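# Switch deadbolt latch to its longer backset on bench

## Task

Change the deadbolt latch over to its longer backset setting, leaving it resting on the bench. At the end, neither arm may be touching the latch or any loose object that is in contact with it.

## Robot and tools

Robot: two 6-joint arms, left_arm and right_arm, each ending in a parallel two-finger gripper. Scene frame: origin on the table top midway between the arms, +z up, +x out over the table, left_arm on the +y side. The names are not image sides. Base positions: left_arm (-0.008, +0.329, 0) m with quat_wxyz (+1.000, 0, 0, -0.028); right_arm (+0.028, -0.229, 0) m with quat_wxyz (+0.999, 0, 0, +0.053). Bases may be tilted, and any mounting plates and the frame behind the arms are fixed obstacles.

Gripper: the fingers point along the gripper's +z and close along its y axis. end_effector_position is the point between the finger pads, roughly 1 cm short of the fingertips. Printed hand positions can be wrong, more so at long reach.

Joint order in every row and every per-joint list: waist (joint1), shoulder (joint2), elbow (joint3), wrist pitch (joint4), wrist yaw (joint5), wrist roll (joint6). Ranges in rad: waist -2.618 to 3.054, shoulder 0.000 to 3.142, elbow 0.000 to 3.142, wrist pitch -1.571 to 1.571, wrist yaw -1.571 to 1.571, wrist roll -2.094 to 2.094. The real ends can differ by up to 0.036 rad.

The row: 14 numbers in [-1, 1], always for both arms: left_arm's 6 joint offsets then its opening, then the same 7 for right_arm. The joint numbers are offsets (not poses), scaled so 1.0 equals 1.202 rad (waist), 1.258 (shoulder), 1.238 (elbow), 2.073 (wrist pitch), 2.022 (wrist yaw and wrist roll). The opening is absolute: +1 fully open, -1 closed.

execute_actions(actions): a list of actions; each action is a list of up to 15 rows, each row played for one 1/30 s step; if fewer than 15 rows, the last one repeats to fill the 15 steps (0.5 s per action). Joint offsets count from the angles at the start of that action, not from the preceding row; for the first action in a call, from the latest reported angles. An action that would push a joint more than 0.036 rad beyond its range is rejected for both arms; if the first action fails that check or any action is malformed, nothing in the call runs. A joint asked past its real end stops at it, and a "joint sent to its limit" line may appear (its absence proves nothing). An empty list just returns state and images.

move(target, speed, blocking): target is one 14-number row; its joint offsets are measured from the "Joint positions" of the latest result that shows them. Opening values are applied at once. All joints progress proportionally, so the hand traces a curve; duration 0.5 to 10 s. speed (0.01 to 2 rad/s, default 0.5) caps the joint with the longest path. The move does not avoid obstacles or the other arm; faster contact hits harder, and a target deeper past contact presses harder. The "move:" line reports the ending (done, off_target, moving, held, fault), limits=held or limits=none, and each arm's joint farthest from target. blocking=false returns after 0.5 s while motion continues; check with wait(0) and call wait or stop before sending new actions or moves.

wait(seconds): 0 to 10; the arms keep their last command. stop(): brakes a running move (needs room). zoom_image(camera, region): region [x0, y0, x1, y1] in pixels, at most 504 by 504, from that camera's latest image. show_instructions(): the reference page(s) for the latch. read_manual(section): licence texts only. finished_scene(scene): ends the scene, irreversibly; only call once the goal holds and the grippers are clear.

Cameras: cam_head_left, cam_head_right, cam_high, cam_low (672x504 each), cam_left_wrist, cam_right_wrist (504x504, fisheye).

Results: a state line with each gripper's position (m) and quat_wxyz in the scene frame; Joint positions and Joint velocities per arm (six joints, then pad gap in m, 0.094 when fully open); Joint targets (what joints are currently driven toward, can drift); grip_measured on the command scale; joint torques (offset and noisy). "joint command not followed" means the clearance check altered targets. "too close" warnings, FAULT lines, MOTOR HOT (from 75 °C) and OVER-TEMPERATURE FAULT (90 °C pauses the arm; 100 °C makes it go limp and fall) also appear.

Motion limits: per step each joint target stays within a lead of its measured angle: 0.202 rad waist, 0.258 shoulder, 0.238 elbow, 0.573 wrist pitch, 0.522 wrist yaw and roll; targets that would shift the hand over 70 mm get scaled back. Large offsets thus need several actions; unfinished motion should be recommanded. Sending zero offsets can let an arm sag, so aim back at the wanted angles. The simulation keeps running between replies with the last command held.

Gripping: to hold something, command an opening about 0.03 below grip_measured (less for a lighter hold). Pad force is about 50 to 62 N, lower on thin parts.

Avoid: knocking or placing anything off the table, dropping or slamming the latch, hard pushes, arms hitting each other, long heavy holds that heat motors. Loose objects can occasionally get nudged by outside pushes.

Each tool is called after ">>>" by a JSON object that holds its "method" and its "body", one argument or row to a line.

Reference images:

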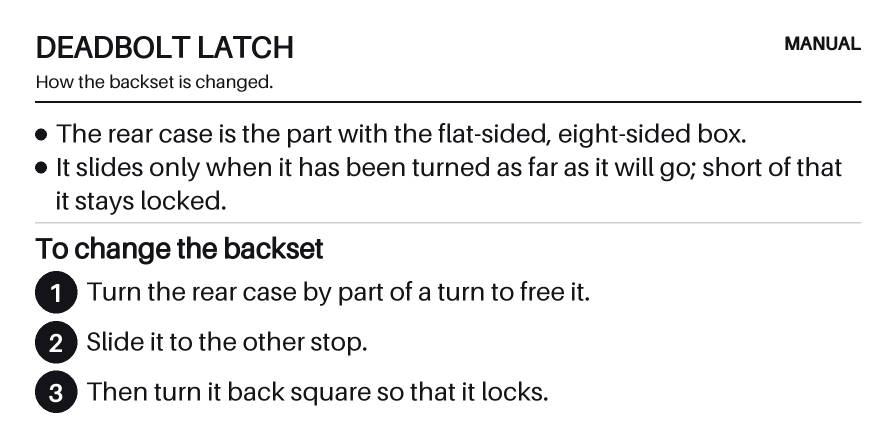

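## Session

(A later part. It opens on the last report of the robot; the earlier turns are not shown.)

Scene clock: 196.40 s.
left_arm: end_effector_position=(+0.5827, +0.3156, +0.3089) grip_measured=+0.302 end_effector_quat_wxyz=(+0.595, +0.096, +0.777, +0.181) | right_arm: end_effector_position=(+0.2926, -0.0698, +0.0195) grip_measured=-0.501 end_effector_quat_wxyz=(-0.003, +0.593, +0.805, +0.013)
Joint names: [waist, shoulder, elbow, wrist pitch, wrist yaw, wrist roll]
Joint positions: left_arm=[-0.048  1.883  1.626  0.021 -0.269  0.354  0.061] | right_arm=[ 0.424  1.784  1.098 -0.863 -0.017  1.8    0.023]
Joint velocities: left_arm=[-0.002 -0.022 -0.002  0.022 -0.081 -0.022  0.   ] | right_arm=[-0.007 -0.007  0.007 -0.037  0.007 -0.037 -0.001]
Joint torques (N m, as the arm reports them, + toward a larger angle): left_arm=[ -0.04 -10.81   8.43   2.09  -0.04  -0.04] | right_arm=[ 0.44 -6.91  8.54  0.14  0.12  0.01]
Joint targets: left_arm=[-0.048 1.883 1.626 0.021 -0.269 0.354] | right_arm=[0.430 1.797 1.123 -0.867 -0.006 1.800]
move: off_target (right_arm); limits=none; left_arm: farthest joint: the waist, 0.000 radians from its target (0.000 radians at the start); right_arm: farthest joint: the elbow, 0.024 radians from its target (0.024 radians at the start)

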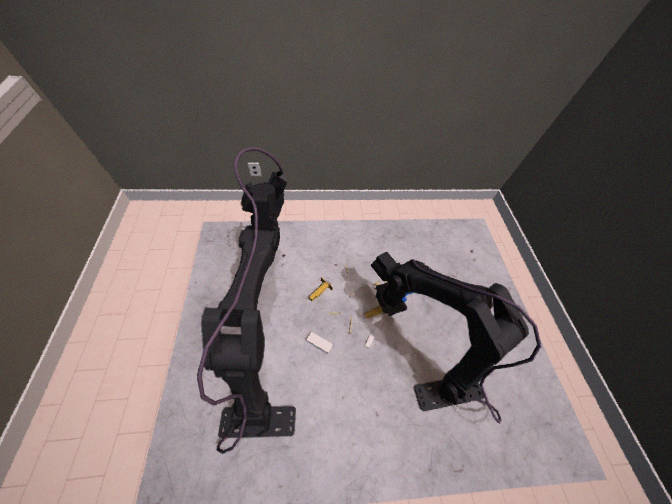

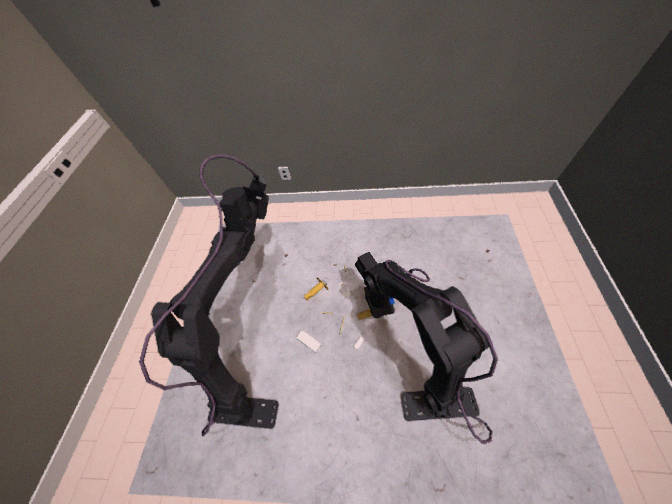

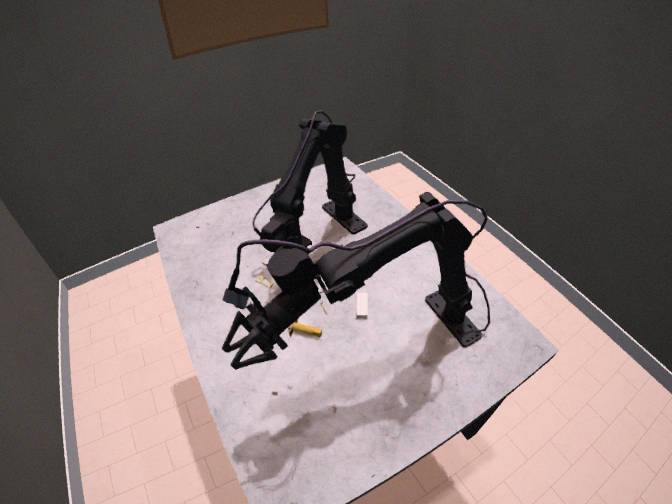

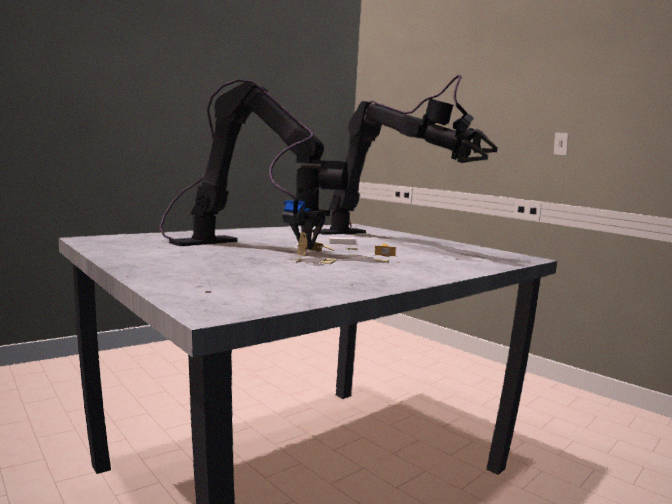

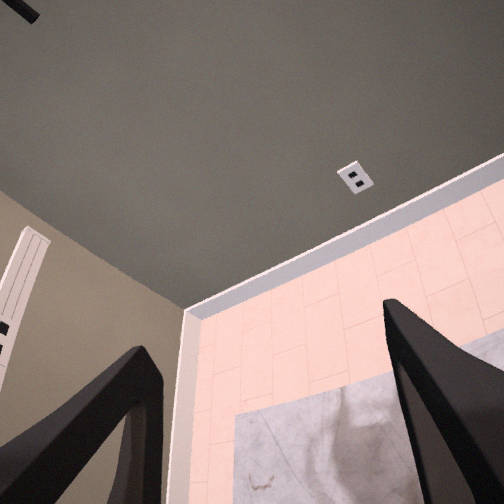

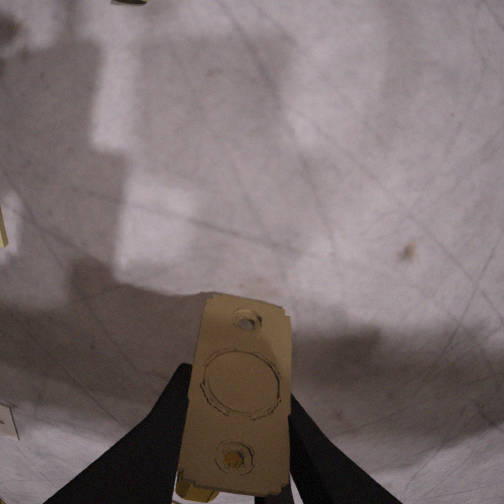

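>>> {"method": "move", "body": {
  "target": [0,-0.4,-0.9,0.4,0.133,-0.175,1, 0.0,-0.03,0.2,-0.14,0.005,0,-0.57],
  "speed": 0.8
}}

>>> {"method": "execute_actions", "body": {
  "actions": []
}}

Scene clock: 229.40 s.
left_arm: end_effector_position=(+0.4163, +0.2868, +0.2167) grip_measured=+1.000 end_effector_quat_wxyz=(+0.691, +0.040, +0.721, -0.029) | right_arm: end_effector_position=(+0.2967, -0.0674, +0.0758) grip_measured=-0.501 end_effector_quat_wxyz=(-0.011, +0.593, +0.805, -0.005)
Joint names: [waist, shoulder, elbow, wrist pitch, wrist yaw, wrist roll]
Joint positions: left_arm=[-0.048  1.405  0.519  0.844 -0.007  0.013  0.094] | right_arm=[ 0.424  1.768  1.315 -1.136 -0.017  1.8    0.023]
Joint velocities: left_arm=[-0.017 -0.002  0.007 -0.037 -0.022  0.007  0.   ] | right_arm=[-0.002  0.002  0.002 -0.066 -0.051  0.022  0.   ]
Joint torques (N m, as the arm reports them, + toward a larger angle): left_arm=[-0.04 -6.83  6.74  2.17  0.03 -0.15] | right_arm=[ 0.03 -9.15  9.56 -0.09  0.09  0.02]
Joint targets: left_arm=[-0.048 1.380 0.512 0.850 -0.000 0.001] | right_arm=[0.424 1.746 1.346 -1.153 -0.007 1.800]
move: off_target (left_arm, right_arm); limits=none; left_arm: farthest joint: the shoulder, 0.025 radians from its target (0.503 radians at the start); right_arm: farthest joint: the elbow, 0.031 radians from its target (0.247 radians at the start)

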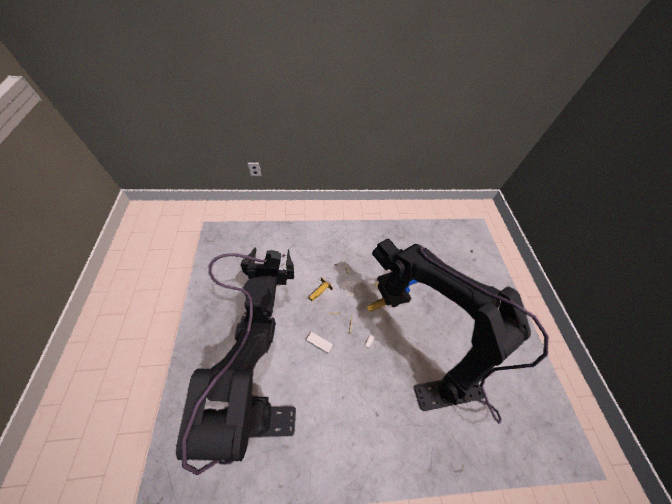

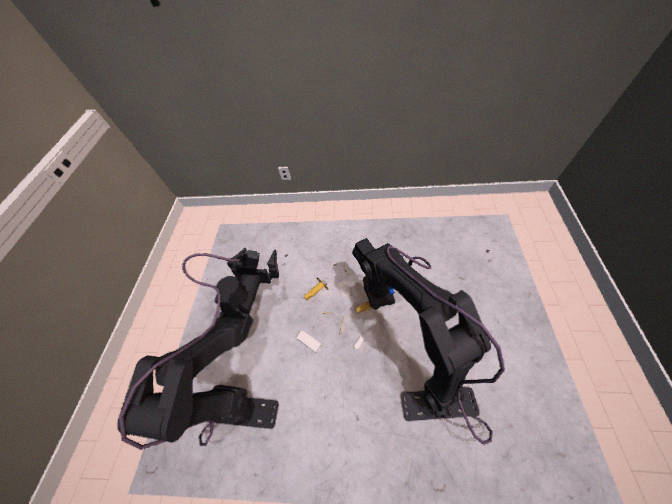

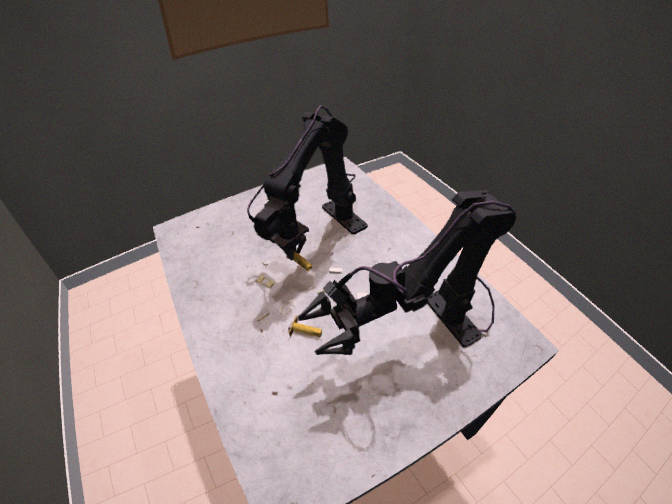

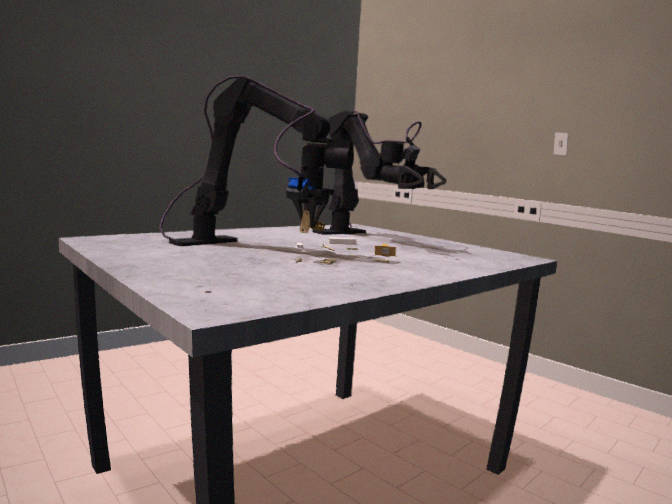

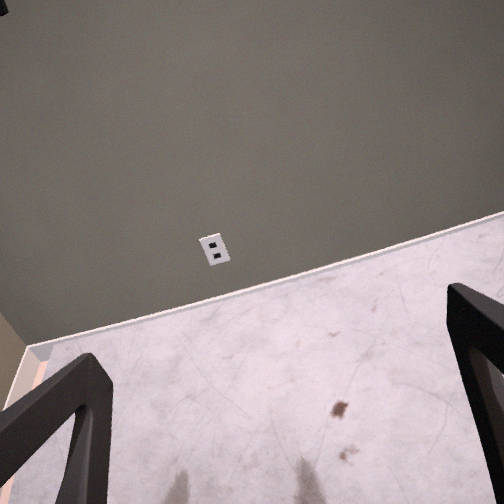

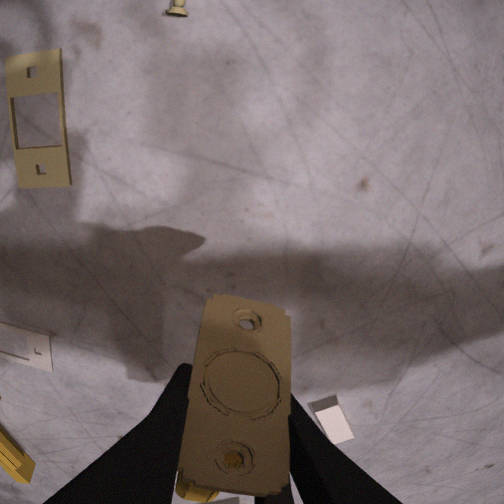

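Scene clock: 229.40 s.
left_arm: end_effector_position=(+0.4163, +0.2868, +0.2167) grip_measured=+1.000 end_effector_quat_wxyz=(+0.691, +0.040, +0.721, -0.029) | right_arm: end_effector_position=(+0.2967, -0.0674, +0.0758) grip_measured=-0.501 end_effector_quat_wxyz=(-0.011, +0.593, +0.805, -0.005)
Joint names: [waist, shoulder, elbow, wrist pitch, wrist yaw, wrist roll]
Joint positions: left_arm=[-0.048  1.405  0.519  0.844 -0.007  0.013  0.094] | right_arm=[ 0.424  1.768  1.315 -1.136 -0.017  1.8    0.023]
Joint velocities: left_arm=[-0.017 -0.002  0.007 -0.037 -0.022  0.007  0.   ] | right_arm=[-0.002  0.002  0.002 -0.066 -0.051  0.022  0.   ]
Joint torques (N m, as the arm reports them, + toward a larger angle): left_arm=[-0.04 -6.83  6.74  2.17  0.03 -0.15] | right_arm=[ 0.03 -9.15  9.56 -0.09  0.09  0.02]
Joint targets: left_arm=[-0.048 1.380 0.512 0.850 -0.000 0.001] | right_arm=[0.424 1.746 1.346 -1.153 -0.007 1.800]

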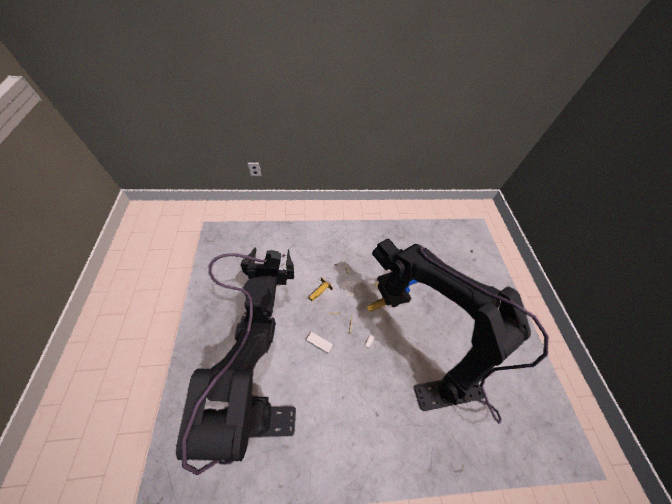

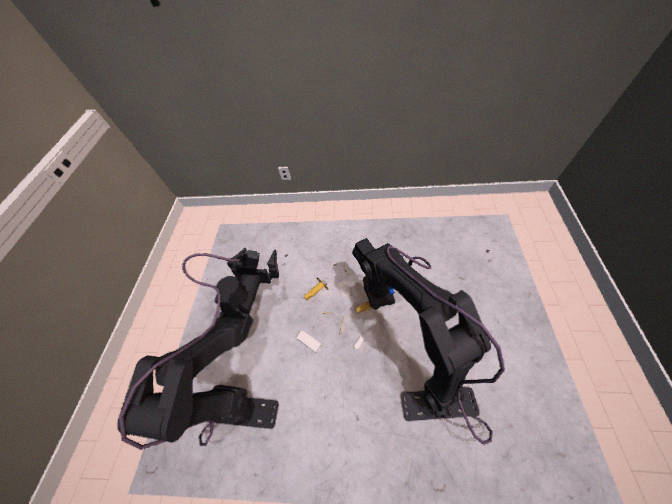

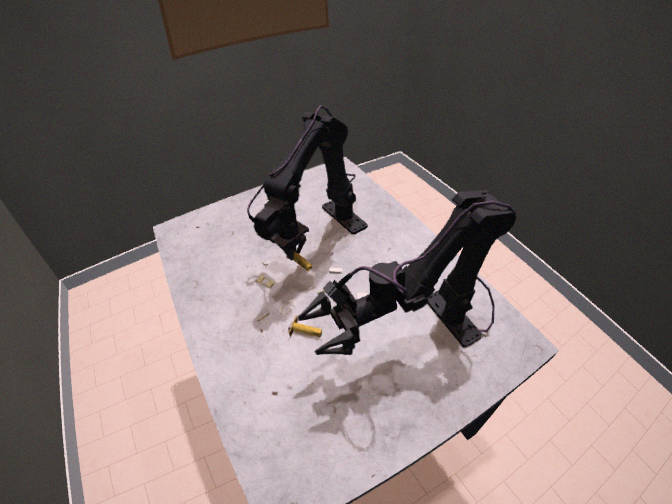

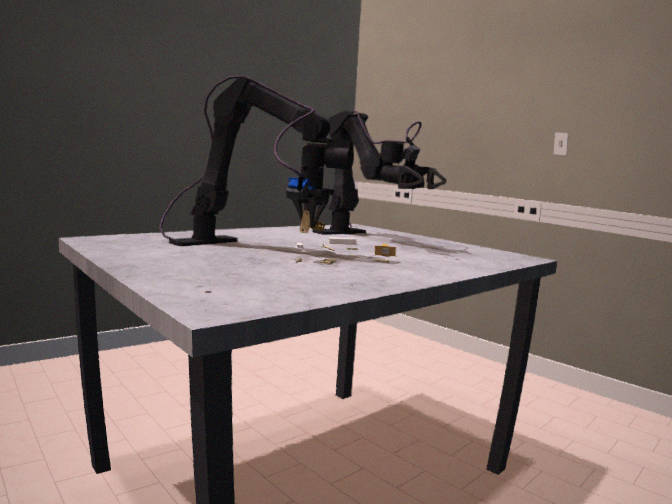

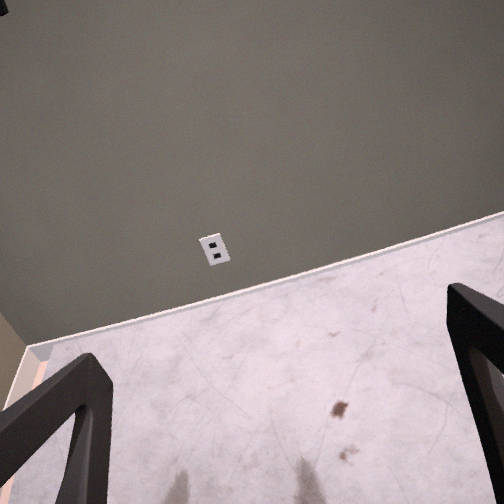

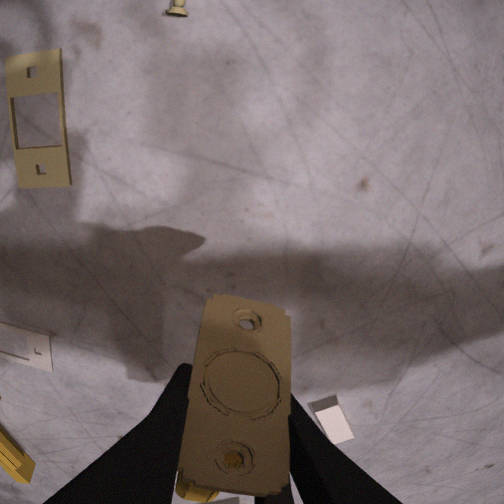

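>>> {"method": "move", "body": {
  "target": [-0.70,-0.107,-0.35,0.174,0,0,1, 0.095,-0.082,0.18,-0.127,0.008,-0.112,-0.57],
  "speed": 0.8
}}

>>> {"method": "zoom_image", "body": {
  "camera": "cam_low",
  "region": [240, 120, 440, 270]
}}

>>> {"method": "zoom_image", "body": {
  "camera": "cam_head_left",
  "region": [280, 240, 440, 380]
}}

Scene clock: 242.60 s.
left_arm: end_effector_position=(+0.1955, +0.0547, +0.1672) grip_measured=+1.000 end_effector_quat_wxyz=(+0.634, +0.322, +0.628, -0.315) | right_arm: end_effector_position=(+0.2704, -0.0461, +0.1477) grip_measured=-0.501 end_effector_quat_wxyz=(-0.006, +0.458, +0.889, +0.007)
Joint names: [waist, shoulder, elbow, wrist pitch, wrist yaw, wrist roll]
Joint positions: left_arm=[-0.882  1.292  0.096  1.199 -0.005  0.013  0.094] | right_arm=[ 0.529  1.685  1.506 -1.383 -0.016  1.586  0.023]
Joint velocities: left_arm=[ 0.007 -0.012  0.017 -0.051  0.022 -0.022  0.   ] | right_arm=[ 0.012 -0.002 -0.002  0.022  0.066 -0.037  0.001]
Joint torques (N m, as the arm reports them, + toward a larger angle): left_arm=[-0.55 -4.12  5.1   2.14 -0.03 -0.04] | right_arm=[ 0.65 -8.47  9.43 -0.01  0.12 -0.14]
Joint targets: left_arm=[-0.889 1.270 0.086 1.205 -0.007 0.013] | right_arm=[0.539 1.665 1.537 -1.399 -0.001 1.574]
move: off_target (left_arm, right_arm); limits=none; left_arm: farthest joint: the shoulder, 0.021 radians from its target (0.135 radians at the start); right_arm: farthest joint: the elbow, 0.032 radians from its target (0.223 radians at the start)

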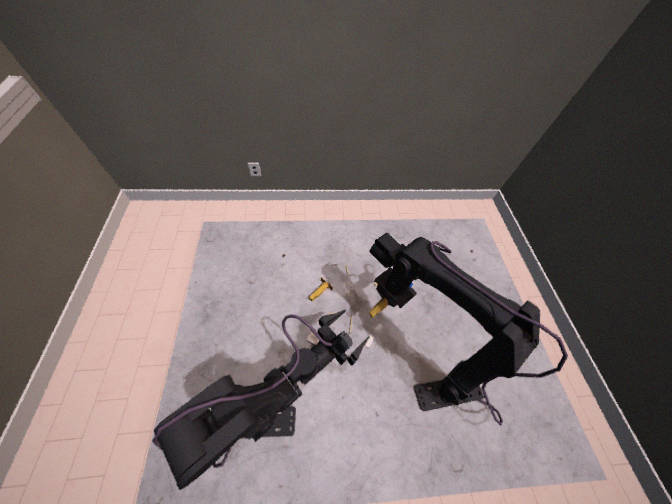

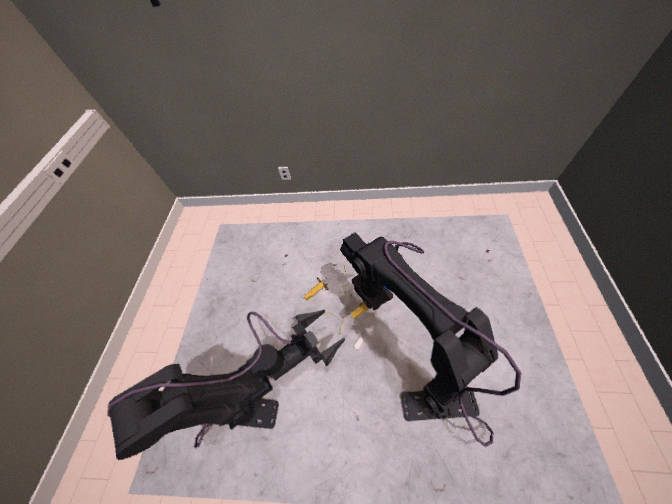

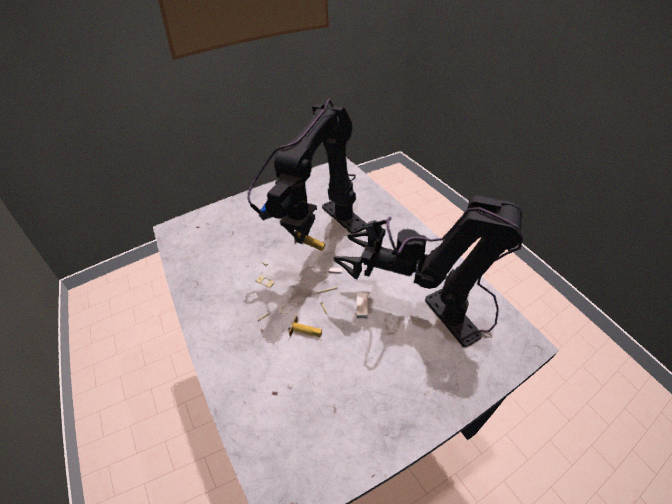

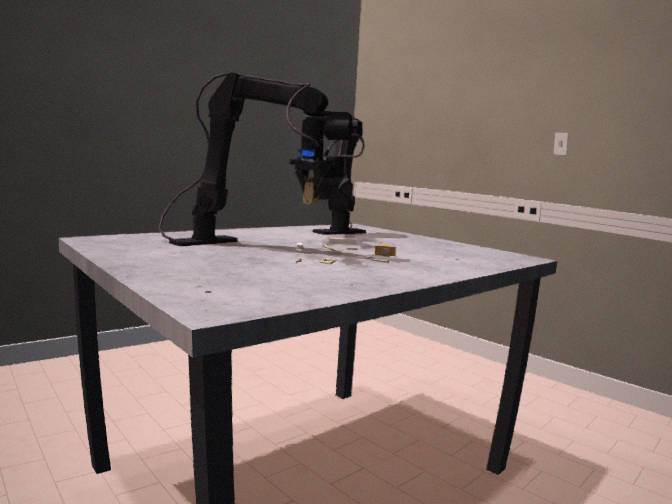

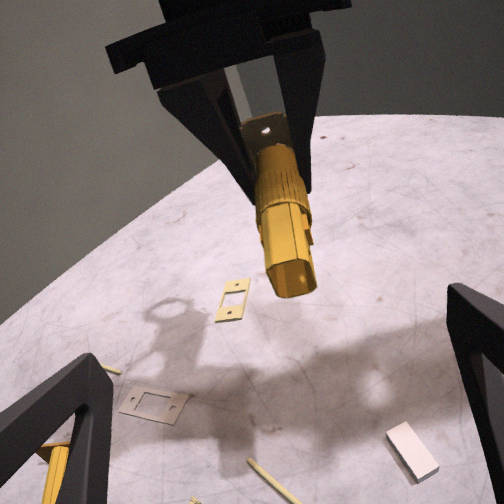

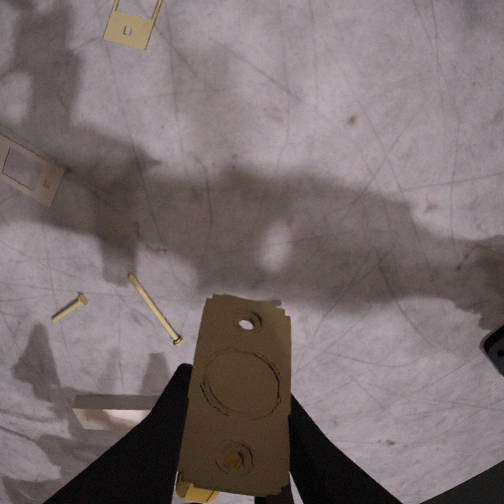

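Region (240, 120, 440, 270) of cam_low's 672x504 image, scaled by 2.520, with more detail than that image has; it fills the top 378 rows of this view, and the rest is white.

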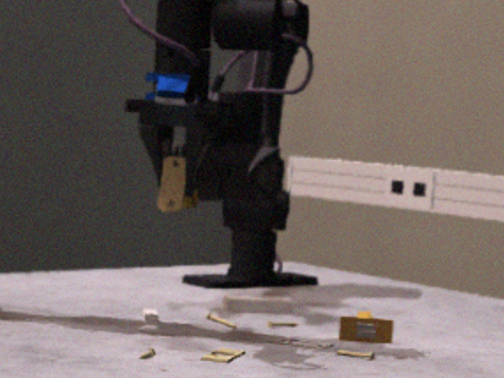

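Region (280, 240, 440, 380) of cam_head_left's 672x504 image, scaled by 3.150, with more detail than that image has; it fills the top 441 rows of this view, and the rest is white.

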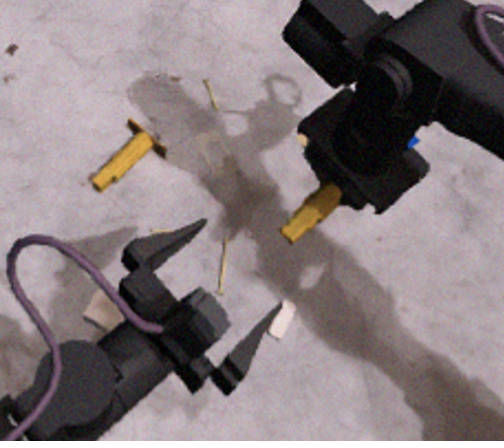

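>>> {"method": "move", "body": {
  "target": [0,0.157,0.13,0.027,0,0,0.4, 0.008,-0.016,0.025,-0.008,0.008,0,-0.57],
  "speed": 0.3
}}

>>> {"method": "zoom_image", "body": {
  "camera": "cam_high",
  "region": [260, 180, 420, 300]
}}

Scene clock: 255.83 s.
left_arm: end_effector_position=(+0.2181, +0.0238, +0.1704) grip_measured=+0.402 end_effector_quat_wxyz=(+0.635, +0.321, +0.627, -0.315) | right_arm: end_effector_position=(+0.2703, -0.0462, +0.1477) grip_measured=-0.501 end_effector_quat_wxyz=(-0.006, +0.458, +0.889, +0.007)
Joint names: [waist, shoulder, elbow, wrist pitch, wrist yaw, wrist roll]
Joint positions: left_arm=[-0.882  1.478  0.235  1.249 -0.005  0.013  0.066] | right_arm=[ 0.529  1.685  1.506 -1.384 -0.016  1.586  0.023]
Joint velocities: left_arm=[-0.012 -0.002  0.002  0.051 -0.007  0.022 -0.001] | right_arm=[ 0.002  0.002 -0.002 -0.081 -0.022  0.022 -0.001]
Joint torques (N m, as the arm reports them, + toward a larger angle): left_arm=[-0.03 -2.96  7.61  2.14 -0.01 -0.05] | right_arm=[ 0.5  -8.47  9.43  0.01  0.12  0.07]
Joint targets: left_arm=[-0.882 1.489 0.257 1.255 -0.005 0.013] | right_arm=[0.539 1.665 1.537 -1.400 -0.000 1.586]
move: off_target (left_arm, right_arm); limits=none; left_arm: farthest joint: the elbow, 0.022 radians from its target (0.161 radians at the start); right_arm: farthest joint: the elbow, 0.031 radians from its target (0.031 radians at the start)

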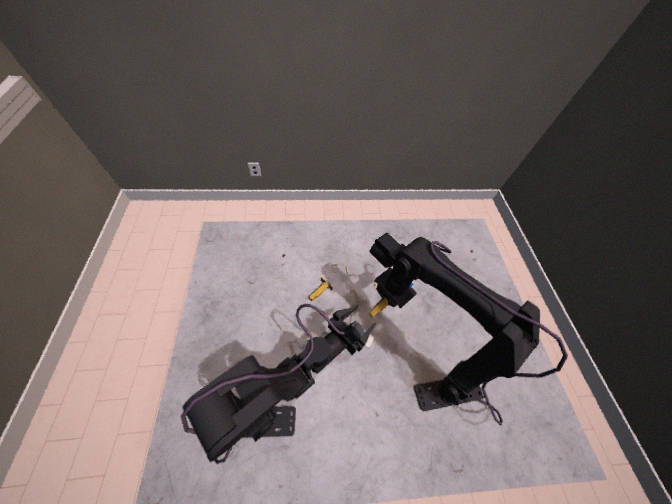

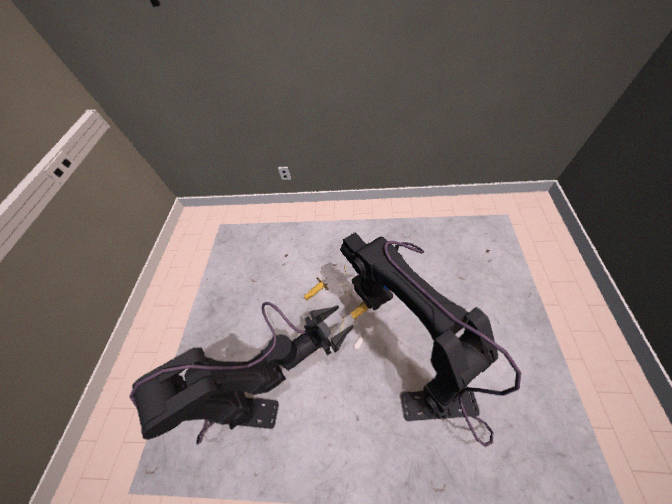

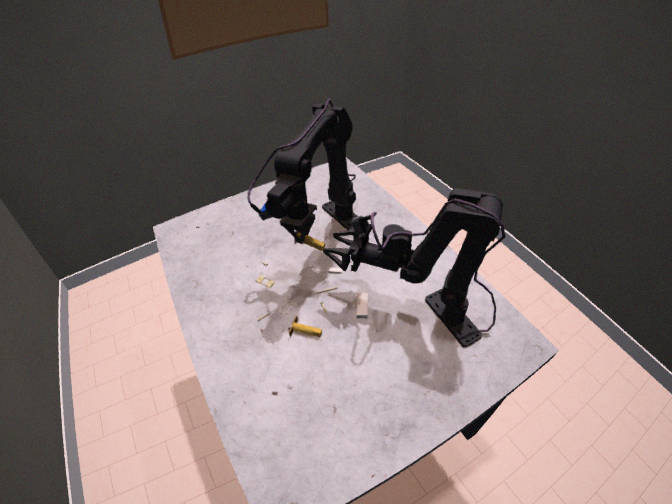

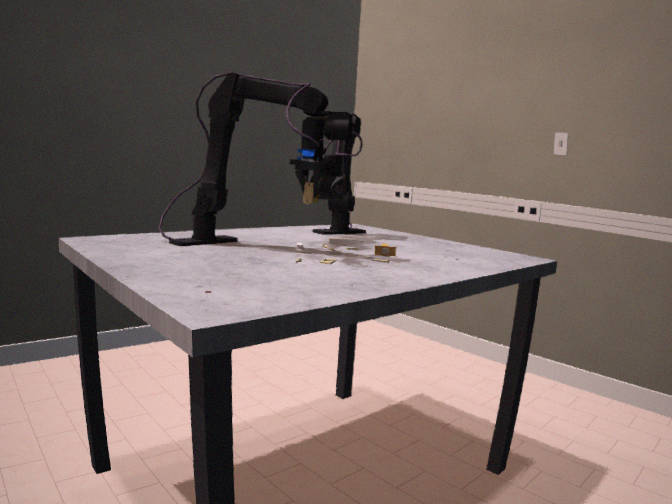

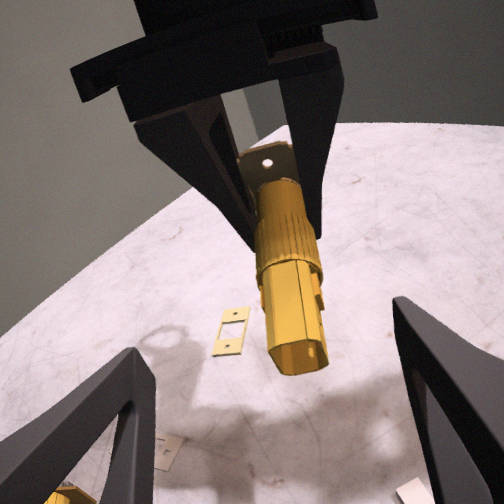

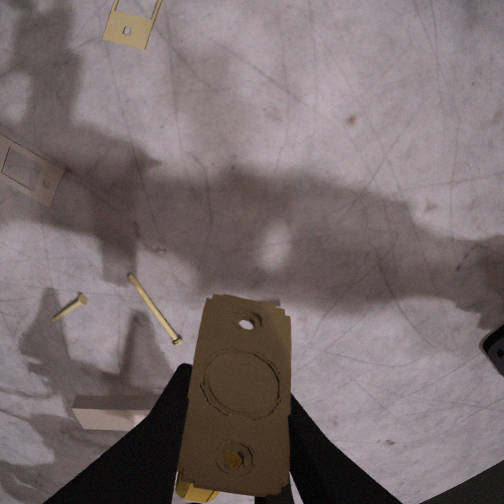

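Region (260, 180, 420, 300) of cam_high's 672x504 image, scaled by 3.150, with more detail than that image has; it fills the top 378 rows of this view, and the rest is white.

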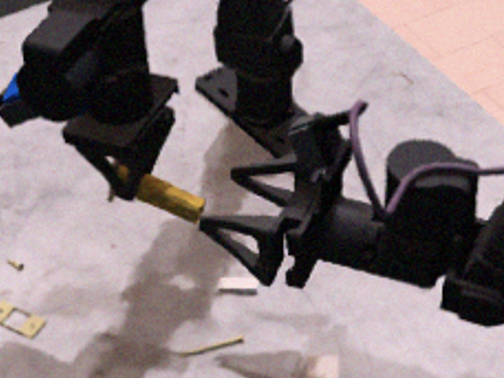

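>>> {"method": "move", "body": {
  "target": [-0.02,0.21,0.105,0.078,0,0,0.4, 0.008,-0.016,0.025,-0.008,0.008,0,-0.57],
  "speed": 0.25
}}

>>> {"method": "zoom_image", "body": {
  "camera": "cam_high",
  "region": [260, 180, 420, 300]
}}

Scene clock: 271.90 s.
left_arm: end_effector_position=(+0.2328, -0.0078, +0.1532) grip_measured=+0.402 end_effector_quat_wxyz=(+0.636, +0.325, +0.622, -0.322) | right_arm: end_effector_position=(+0.2701, -0.0463, +0.1477) grip_measured=-0.501 end_effector_quat_wxyz=(-0.006, +0.458, +0.889, +0.007)
Joint names: [waist, shoulder, elbow, wrist pitch, wrist yaw, wrist roll]
Joint positions: left_arm=[-0.899  1.731  0.342  1.404 -0.005  0.013  0.066] | right_arm=[ 0.529  1.685  1.506 -1.385 -0.016  1.586  0.023]
Joint velocities: left_arm=[ 0.002 -0.007 -0.022 -0.007 -0.051  0.007  0.001] | right_arm=[-0.027  0.002 -0.002 -0.066 -0.051  0.007  0.002]
Joint torques (N m, as the arm reports them, + toward a larger angle): left_arm=[-0.59 -4.81  6.9   2.15 -0.01 -0.04] | right_arm=[ 0.71 -8.5   9.5  -0.04  0.13  0.02]
Joint targets: left_arm=[-0.906 1.742 0.365 1.410 -0.005 0.013] | right_arm=[0.539 1.665 1.537 -1.400 -0.000 1.586]
move: off_target (left_arm, right_arm); limits=none; left_arm: farthest joint: the elbow, 0.023 radians from its target (0.130 radians at the start); right_arm: farthest joint: the elbow, 0.031 radians from its target (0.031 radians at the start)

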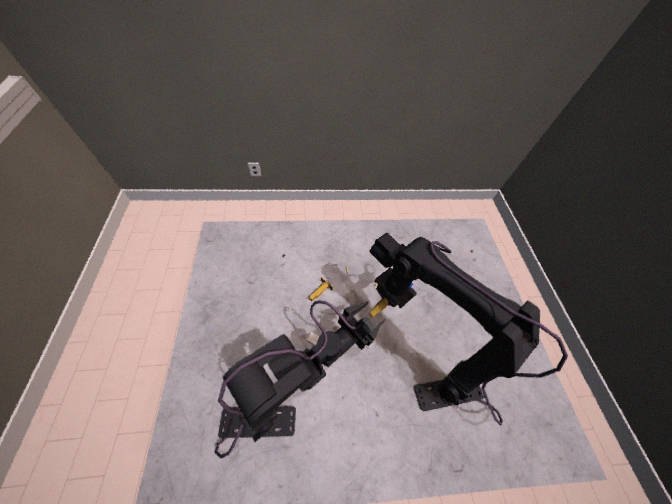

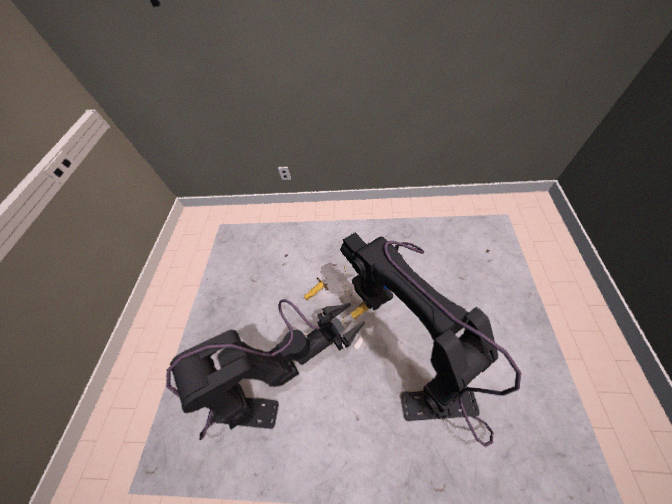

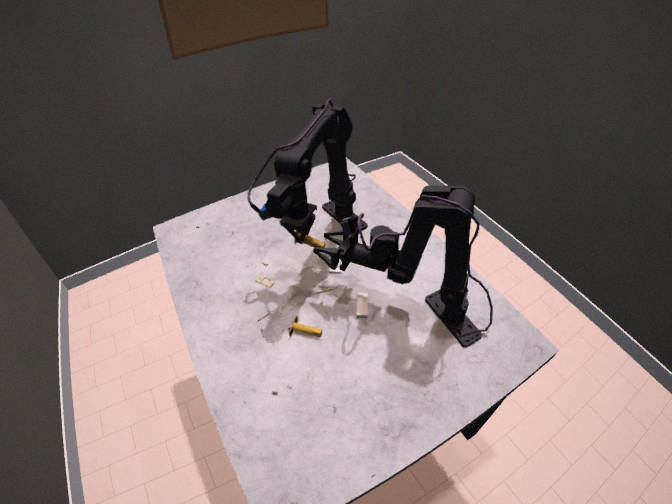

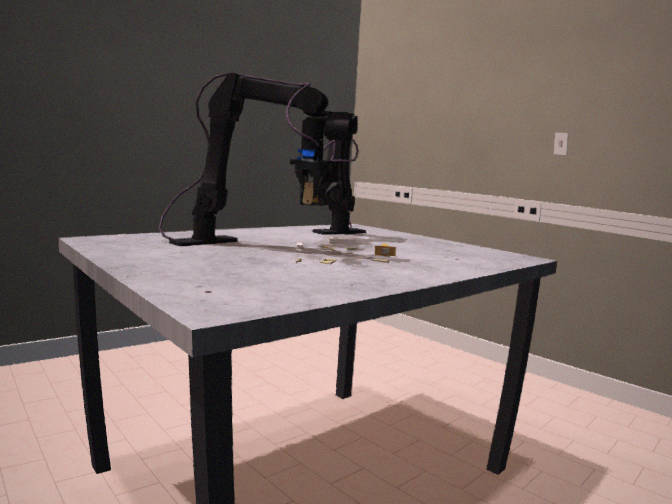

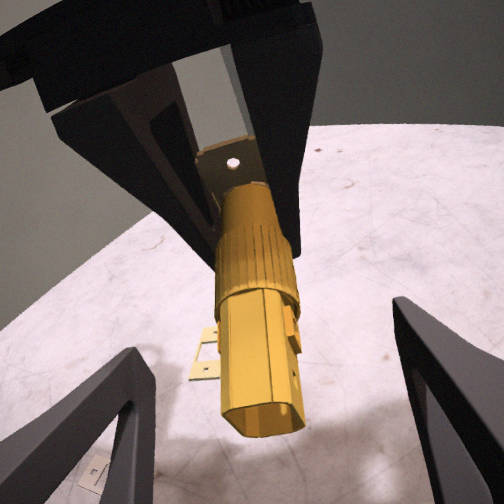

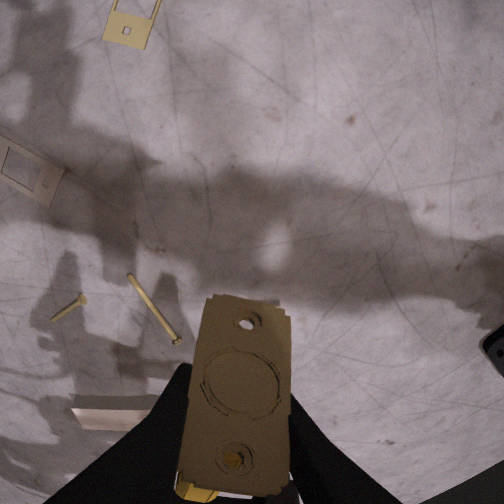

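Region (260, 180, 420, 300) of cam_high's 672x504 image, scaled by 3.150, with more detail than that image has; it fills the top 378 rows of this view, and the rest is white.

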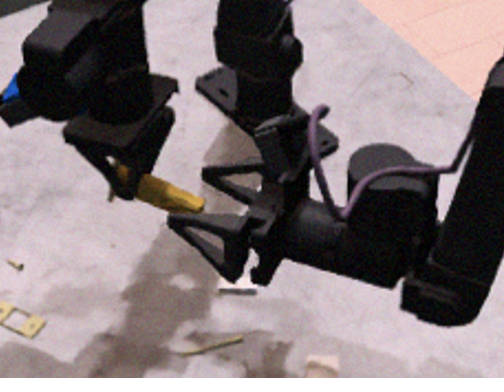

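>>> {"method": "move", "body": {
  "target": [0,0.008,0.018,0.003,0,0,-0.62, 0.008,-0.016,0.025,-0.008,0.008,0,-0.57]
}}

Scene clock: 277.60 s.
left_arm: end_effector_position=(+0.2335, -0.0073, +0.1534) grip_measured=-0.618 end_effector_quat_wxyz=(+0.637, +0.323, +0.622, -0.321) | right_arm: end_effector_position=(+0.2690, -0.0471, +0.1477) grip_measured=-0.501 end_effector_quat_wxyz=(-0.007, +0.458, +0.889, +0.004)
Joint names: [waist, shoulder, elbow, wrist pitch, wrist yaw, wrist roll]
Joint positions: left_arm=[-0.898  1.731  0.342  1.405 -0.01   0.013  0.018] | right_arm=[ 0.529  1.685  1.506 -1.39  -0.016  1.585  0.023]
Joint velocities: left_arm=[-0.012 -0.007 -0.022 -0.051 -0.037 -0.007 -0.001] | right_arm=[-0.007 -0.002  0.002 -0.095 -0.037  0.022 -0.001]
Joint torques (N m, as the arm reports them, + toward a larger angle): left_arm=[-0.04 -4.9   6.83  2.17  0.03 -0.04] | right_arm=[ 0.72 -8.41  9.66  0.    0.16 -0.01]
Joint targets: left_arm=[-0.899 1.741 0.365 1.410 -0.005 0.013] | right_arm=[0.539 1.665 1.537 -1.401 -0.000 1.586]
move: off_target (left_arm, right_arm); limits=none; left_arm: farthest joint: the elbow, 0.022 radians from its target (0.022 radians at the start); right_arm: farthest joint: the elbow, 0.031 radians from its target (0.031 radians at the start)

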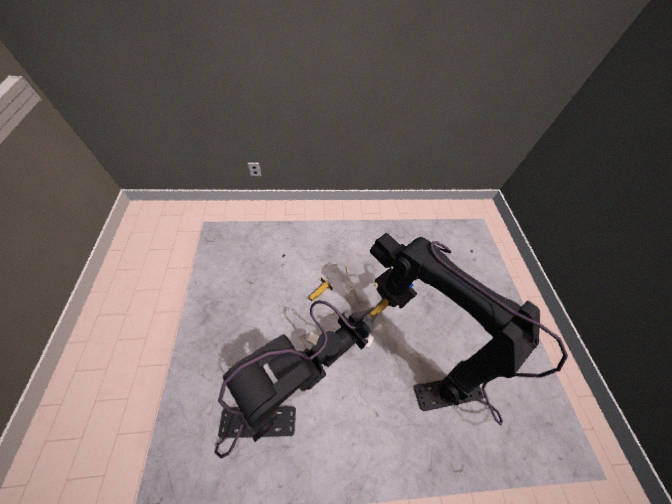

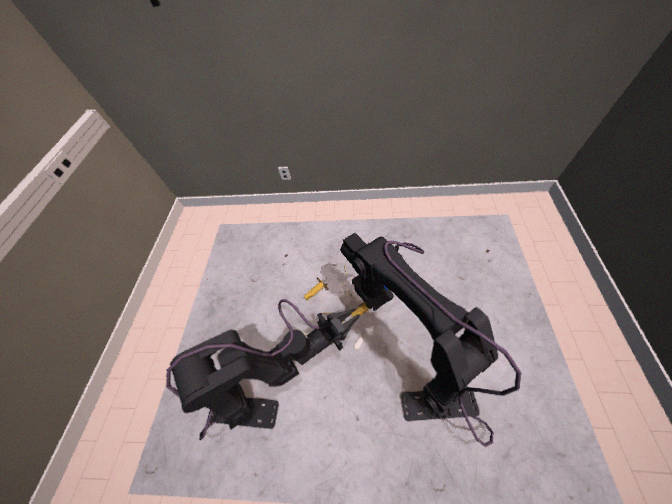

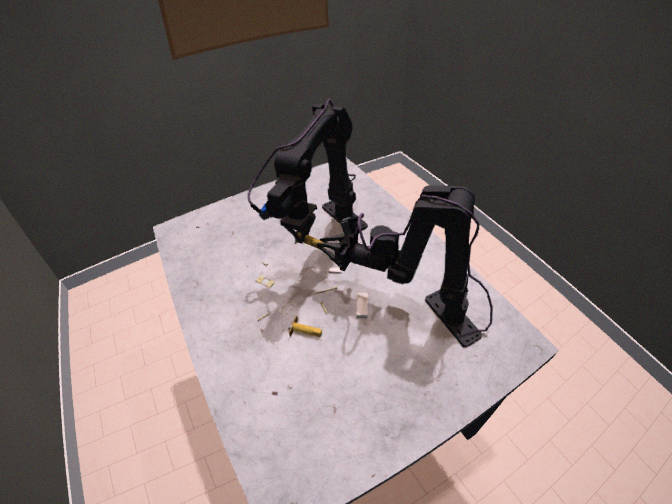

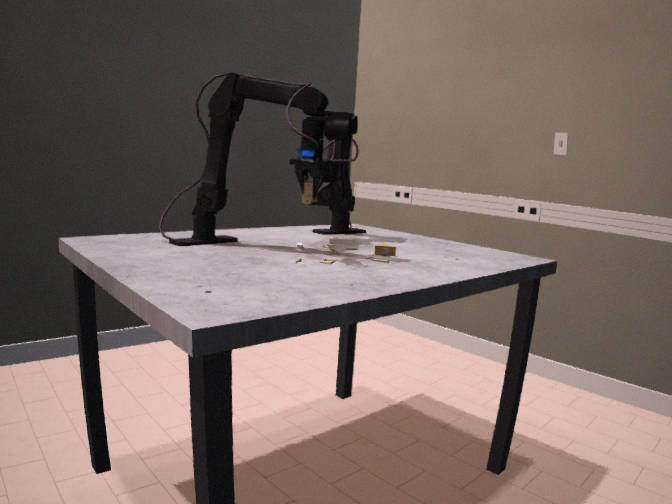

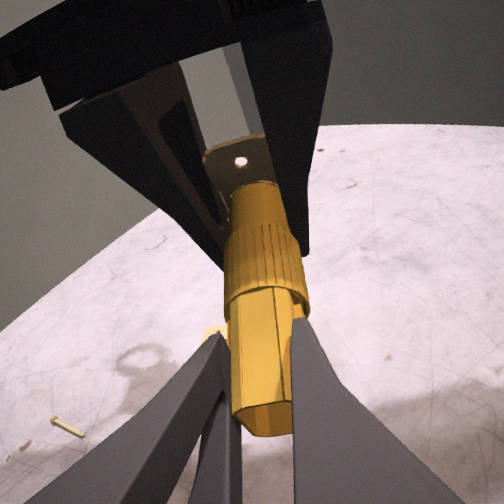

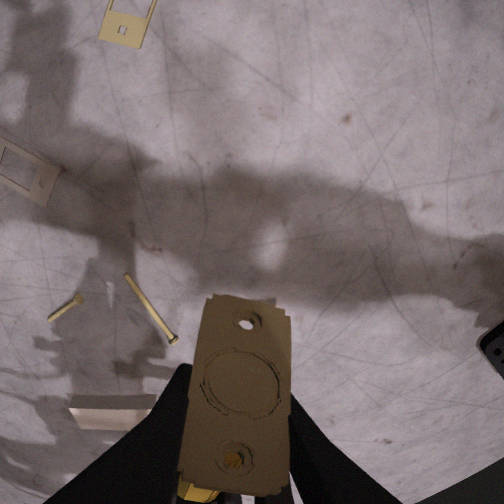

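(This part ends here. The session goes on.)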